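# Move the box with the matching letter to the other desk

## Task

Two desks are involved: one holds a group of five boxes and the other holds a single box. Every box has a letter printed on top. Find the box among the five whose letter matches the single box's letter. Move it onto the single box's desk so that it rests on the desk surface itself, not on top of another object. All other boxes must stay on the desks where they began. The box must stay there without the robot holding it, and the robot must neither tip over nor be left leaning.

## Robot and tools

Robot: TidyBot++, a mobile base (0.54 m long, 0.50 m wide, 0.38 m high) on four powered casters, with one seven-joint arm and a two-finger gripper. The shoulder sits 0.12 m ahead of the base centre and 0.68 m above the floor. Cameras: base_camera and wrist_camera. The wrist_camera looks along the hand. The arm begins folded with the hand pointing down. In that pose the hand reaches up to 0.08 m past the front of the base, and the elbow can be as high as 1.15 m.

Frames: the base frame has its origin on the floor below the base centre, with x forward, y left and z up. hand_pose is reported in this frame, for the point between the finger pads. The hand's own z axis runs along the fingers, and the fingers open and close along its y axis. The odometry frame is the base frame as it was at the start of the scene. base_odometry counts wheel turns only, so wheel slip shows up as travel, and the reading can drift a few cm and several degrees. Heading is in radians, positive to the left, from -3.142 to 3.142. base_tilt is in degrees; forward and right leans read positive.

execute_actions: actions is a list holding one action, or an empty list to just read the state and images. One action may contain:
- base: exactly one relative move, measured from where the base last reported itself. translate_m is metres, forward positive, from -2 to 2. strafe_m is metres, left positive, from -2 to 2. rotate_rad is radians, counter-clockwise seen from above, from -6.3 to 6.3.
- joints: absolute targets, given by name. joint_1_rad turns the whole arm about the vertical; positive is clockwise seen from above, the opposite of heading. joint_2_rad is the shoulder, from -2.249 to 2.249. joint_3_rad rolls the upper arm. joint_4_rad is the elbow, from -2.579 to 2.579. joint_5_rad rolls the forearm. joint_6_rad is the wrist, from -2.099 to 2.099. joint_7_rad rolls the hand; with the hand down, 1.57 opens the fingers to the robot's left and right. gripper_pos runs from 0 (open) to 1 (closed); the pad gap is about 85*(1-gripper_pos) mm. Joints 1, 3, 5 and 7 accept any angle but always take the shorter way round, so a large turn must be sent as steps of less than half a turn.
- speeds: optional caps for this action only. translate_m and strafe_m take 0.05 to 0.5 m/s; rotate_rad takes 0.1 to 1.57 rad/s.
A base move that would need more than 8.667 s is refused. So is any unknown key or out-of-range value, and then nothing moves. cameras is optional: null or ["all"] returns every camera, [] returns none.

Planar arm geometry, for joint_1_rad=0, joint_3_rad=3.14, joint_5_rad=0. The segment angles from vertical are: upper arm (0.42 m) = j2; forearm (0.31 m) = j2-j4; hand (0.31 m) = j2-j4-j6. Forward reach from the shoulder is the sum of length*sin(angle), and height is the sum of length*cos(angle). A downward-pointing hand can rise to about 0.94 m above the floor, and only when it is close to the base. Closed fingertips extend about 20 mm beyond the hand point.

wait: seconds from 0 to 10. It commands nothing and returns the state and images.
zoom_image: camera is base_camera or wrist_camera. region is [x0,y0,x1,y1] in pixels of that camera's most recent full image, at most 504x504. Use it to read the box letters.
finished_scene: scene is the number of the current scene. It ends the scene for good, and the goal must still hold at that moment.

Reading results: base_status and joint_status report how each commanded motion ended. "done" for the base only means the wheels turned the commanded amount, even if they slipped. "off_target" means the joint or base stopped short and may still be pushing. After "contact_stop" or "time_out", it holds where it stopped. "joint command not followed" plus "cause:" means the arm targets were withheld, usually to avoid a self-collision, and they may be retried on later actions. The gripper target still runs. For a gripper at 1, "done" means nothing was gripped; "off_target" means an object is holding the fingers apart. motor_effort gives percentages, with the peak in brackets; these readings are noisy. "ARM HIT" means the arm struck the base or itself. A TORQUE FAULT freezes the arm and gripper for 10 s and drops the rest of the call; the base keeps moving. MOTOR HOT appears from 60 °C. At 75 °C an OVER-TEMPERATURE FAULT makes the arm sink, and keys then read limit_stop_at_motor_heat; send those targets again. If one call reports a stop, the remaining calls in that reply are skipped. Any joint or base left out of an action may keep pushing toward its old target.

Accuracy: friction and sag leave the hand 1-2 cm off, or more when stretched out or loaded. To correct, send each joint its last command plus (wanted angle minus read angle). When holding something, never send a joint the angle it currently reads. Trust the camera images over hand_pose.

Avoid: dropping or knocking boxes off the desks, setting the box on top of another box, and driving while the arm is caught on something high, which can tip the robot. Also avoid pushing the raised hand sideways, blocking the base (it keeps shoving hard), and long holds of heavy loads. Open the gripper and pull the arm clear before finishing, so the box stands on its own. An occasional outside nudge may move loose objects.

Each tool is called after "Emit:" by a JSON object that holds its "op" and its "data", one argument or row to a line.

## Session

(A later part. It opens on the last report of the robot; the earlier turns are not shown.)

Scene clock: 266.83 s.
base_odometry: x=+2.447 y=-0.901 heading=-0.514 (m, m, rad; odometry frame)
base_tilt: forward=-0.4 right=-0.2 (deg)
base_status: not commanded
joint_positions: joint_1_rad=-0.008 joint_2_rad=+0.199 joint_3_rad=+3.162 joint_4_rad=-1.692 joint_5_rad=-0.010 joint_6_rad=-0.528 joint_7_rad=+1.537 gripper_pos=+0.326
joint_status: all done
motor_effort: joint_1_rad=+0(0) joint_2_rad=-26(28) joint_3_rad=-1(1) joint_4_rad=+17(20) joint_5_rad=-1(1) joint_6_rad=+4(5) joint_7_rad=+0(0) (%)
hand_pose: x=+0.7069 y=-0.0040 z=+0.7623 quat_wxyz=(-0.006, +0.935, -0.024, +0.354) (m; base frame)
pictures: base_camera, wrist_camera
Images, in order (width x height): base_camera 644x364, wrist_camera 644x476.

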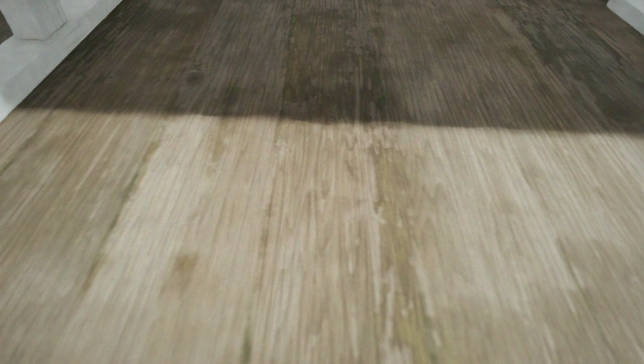

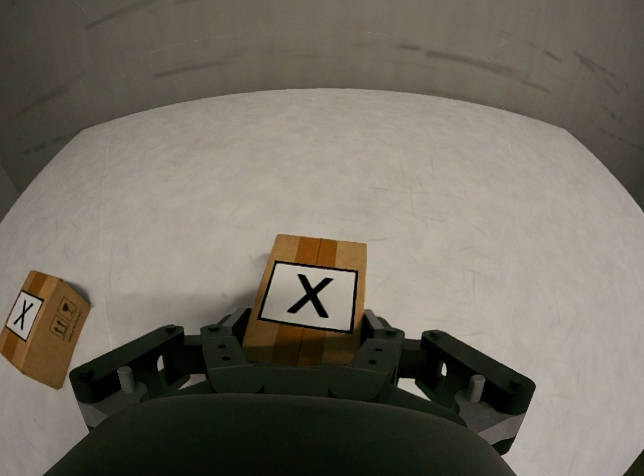

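Contact with the desk shows in the efforts (joint 2 stopped short, loads dropped). Releasing.

Emit:
{"op": "execute_actions", "data": {
  "actions": [
    {"joints":{"joint_2_rad":0.205,"gripper_pos":0.0}}
  ]
}}

Emit:
{"op": "execute_actions", "data": {
  "actions": [
    {"joints":{"joint_2_rad":0.0}}
  ]
}}

Scene clock: 270.47 s.
base_odometry: x=+2.447 y=-0.901 heading=-0.514 (m, m, rad; odometry frame)
base_tilt: forward=-0.4 right=-0.2 (deg)
base_status: not commanded
joint_positions: joint_1_rad=-0.008 joint_2_rad=+0.199 joint_3_rad=+3.162 joint_4_rad=-1.692 joint_5_rad=-0.010 joint_6_rad=-0.528 joint_7_rad=+1.537 gripper_pos=+0.000
joint_status: all done
motor_effort: joint_1_rad=+0(0) joint_2_rad=-27(29) joint_3_rad=-1(1) joint_4_rad=+18(19) joint_5_rad=+0(0) joint_6_rad=+6(6) joint_7_rad=+0(0) (%)
hand_pose: x=+0.7069 y=-0.0040 z=+0.7623 quat_wxyz=(-0.006, +0.935, -0.024, +0.354) (m; base frame)
pictures: base_camera, wrist_camera
Images, in order (width x height): base_camera 644x364, wrist_camera 644x476.

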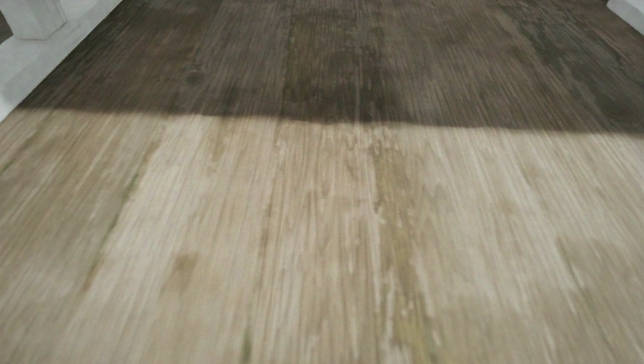

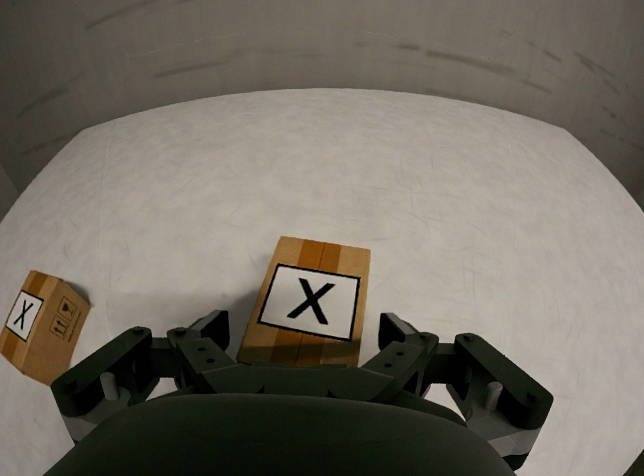

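Scene clock: 271.67 s.
base_odometry: x=+2.447 y=-0.901 heading=-0.514 (m, m, rad; odometry frame)
base_tilt: forward=-0.4 right=-0.2 (deg)
base_status: not commanded
joint_positions: joint_1_rad=-0.008 joint_2_rad=-0.004 joint_3_rad=+3.162 joint_4_rad=-1.692 joint_5_rad=-0.010 joint_6_rad=-0.528 joint_7_rad=+1.537 gripper_pos=+0.000
joint_status: all done
motor_effort: joint_1_rad=+0(0) joint_2_rad=-21(30) joint_3_rad=-1(1) joint_4_rad=+20(20) joint_5_rad=-1(0) joint_6_rad=+6(6) joint_7_rad=-1(0) (%)
hand_pose: x=+0.6787 y=-0.0042 z=+0.8788 quat_wxyz=(-0.009, +0.894, -0.023, +0.447) (m; base frame)
pictures: base_camera, wrist_camera
Images, in order (width x height): base_camera 644x364, wrist_camera 644x476.

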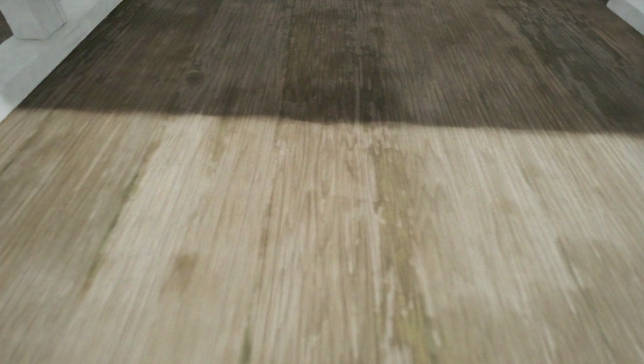

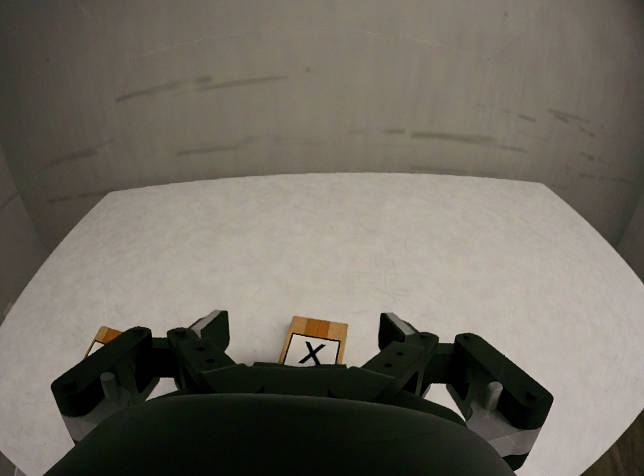

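The box is resting on the desk beside the lone X, and the hand is clear.

Emit:
{"op": "finished_scene", "data": {
  "scene": 1
}}

The scene is finished: the task was done.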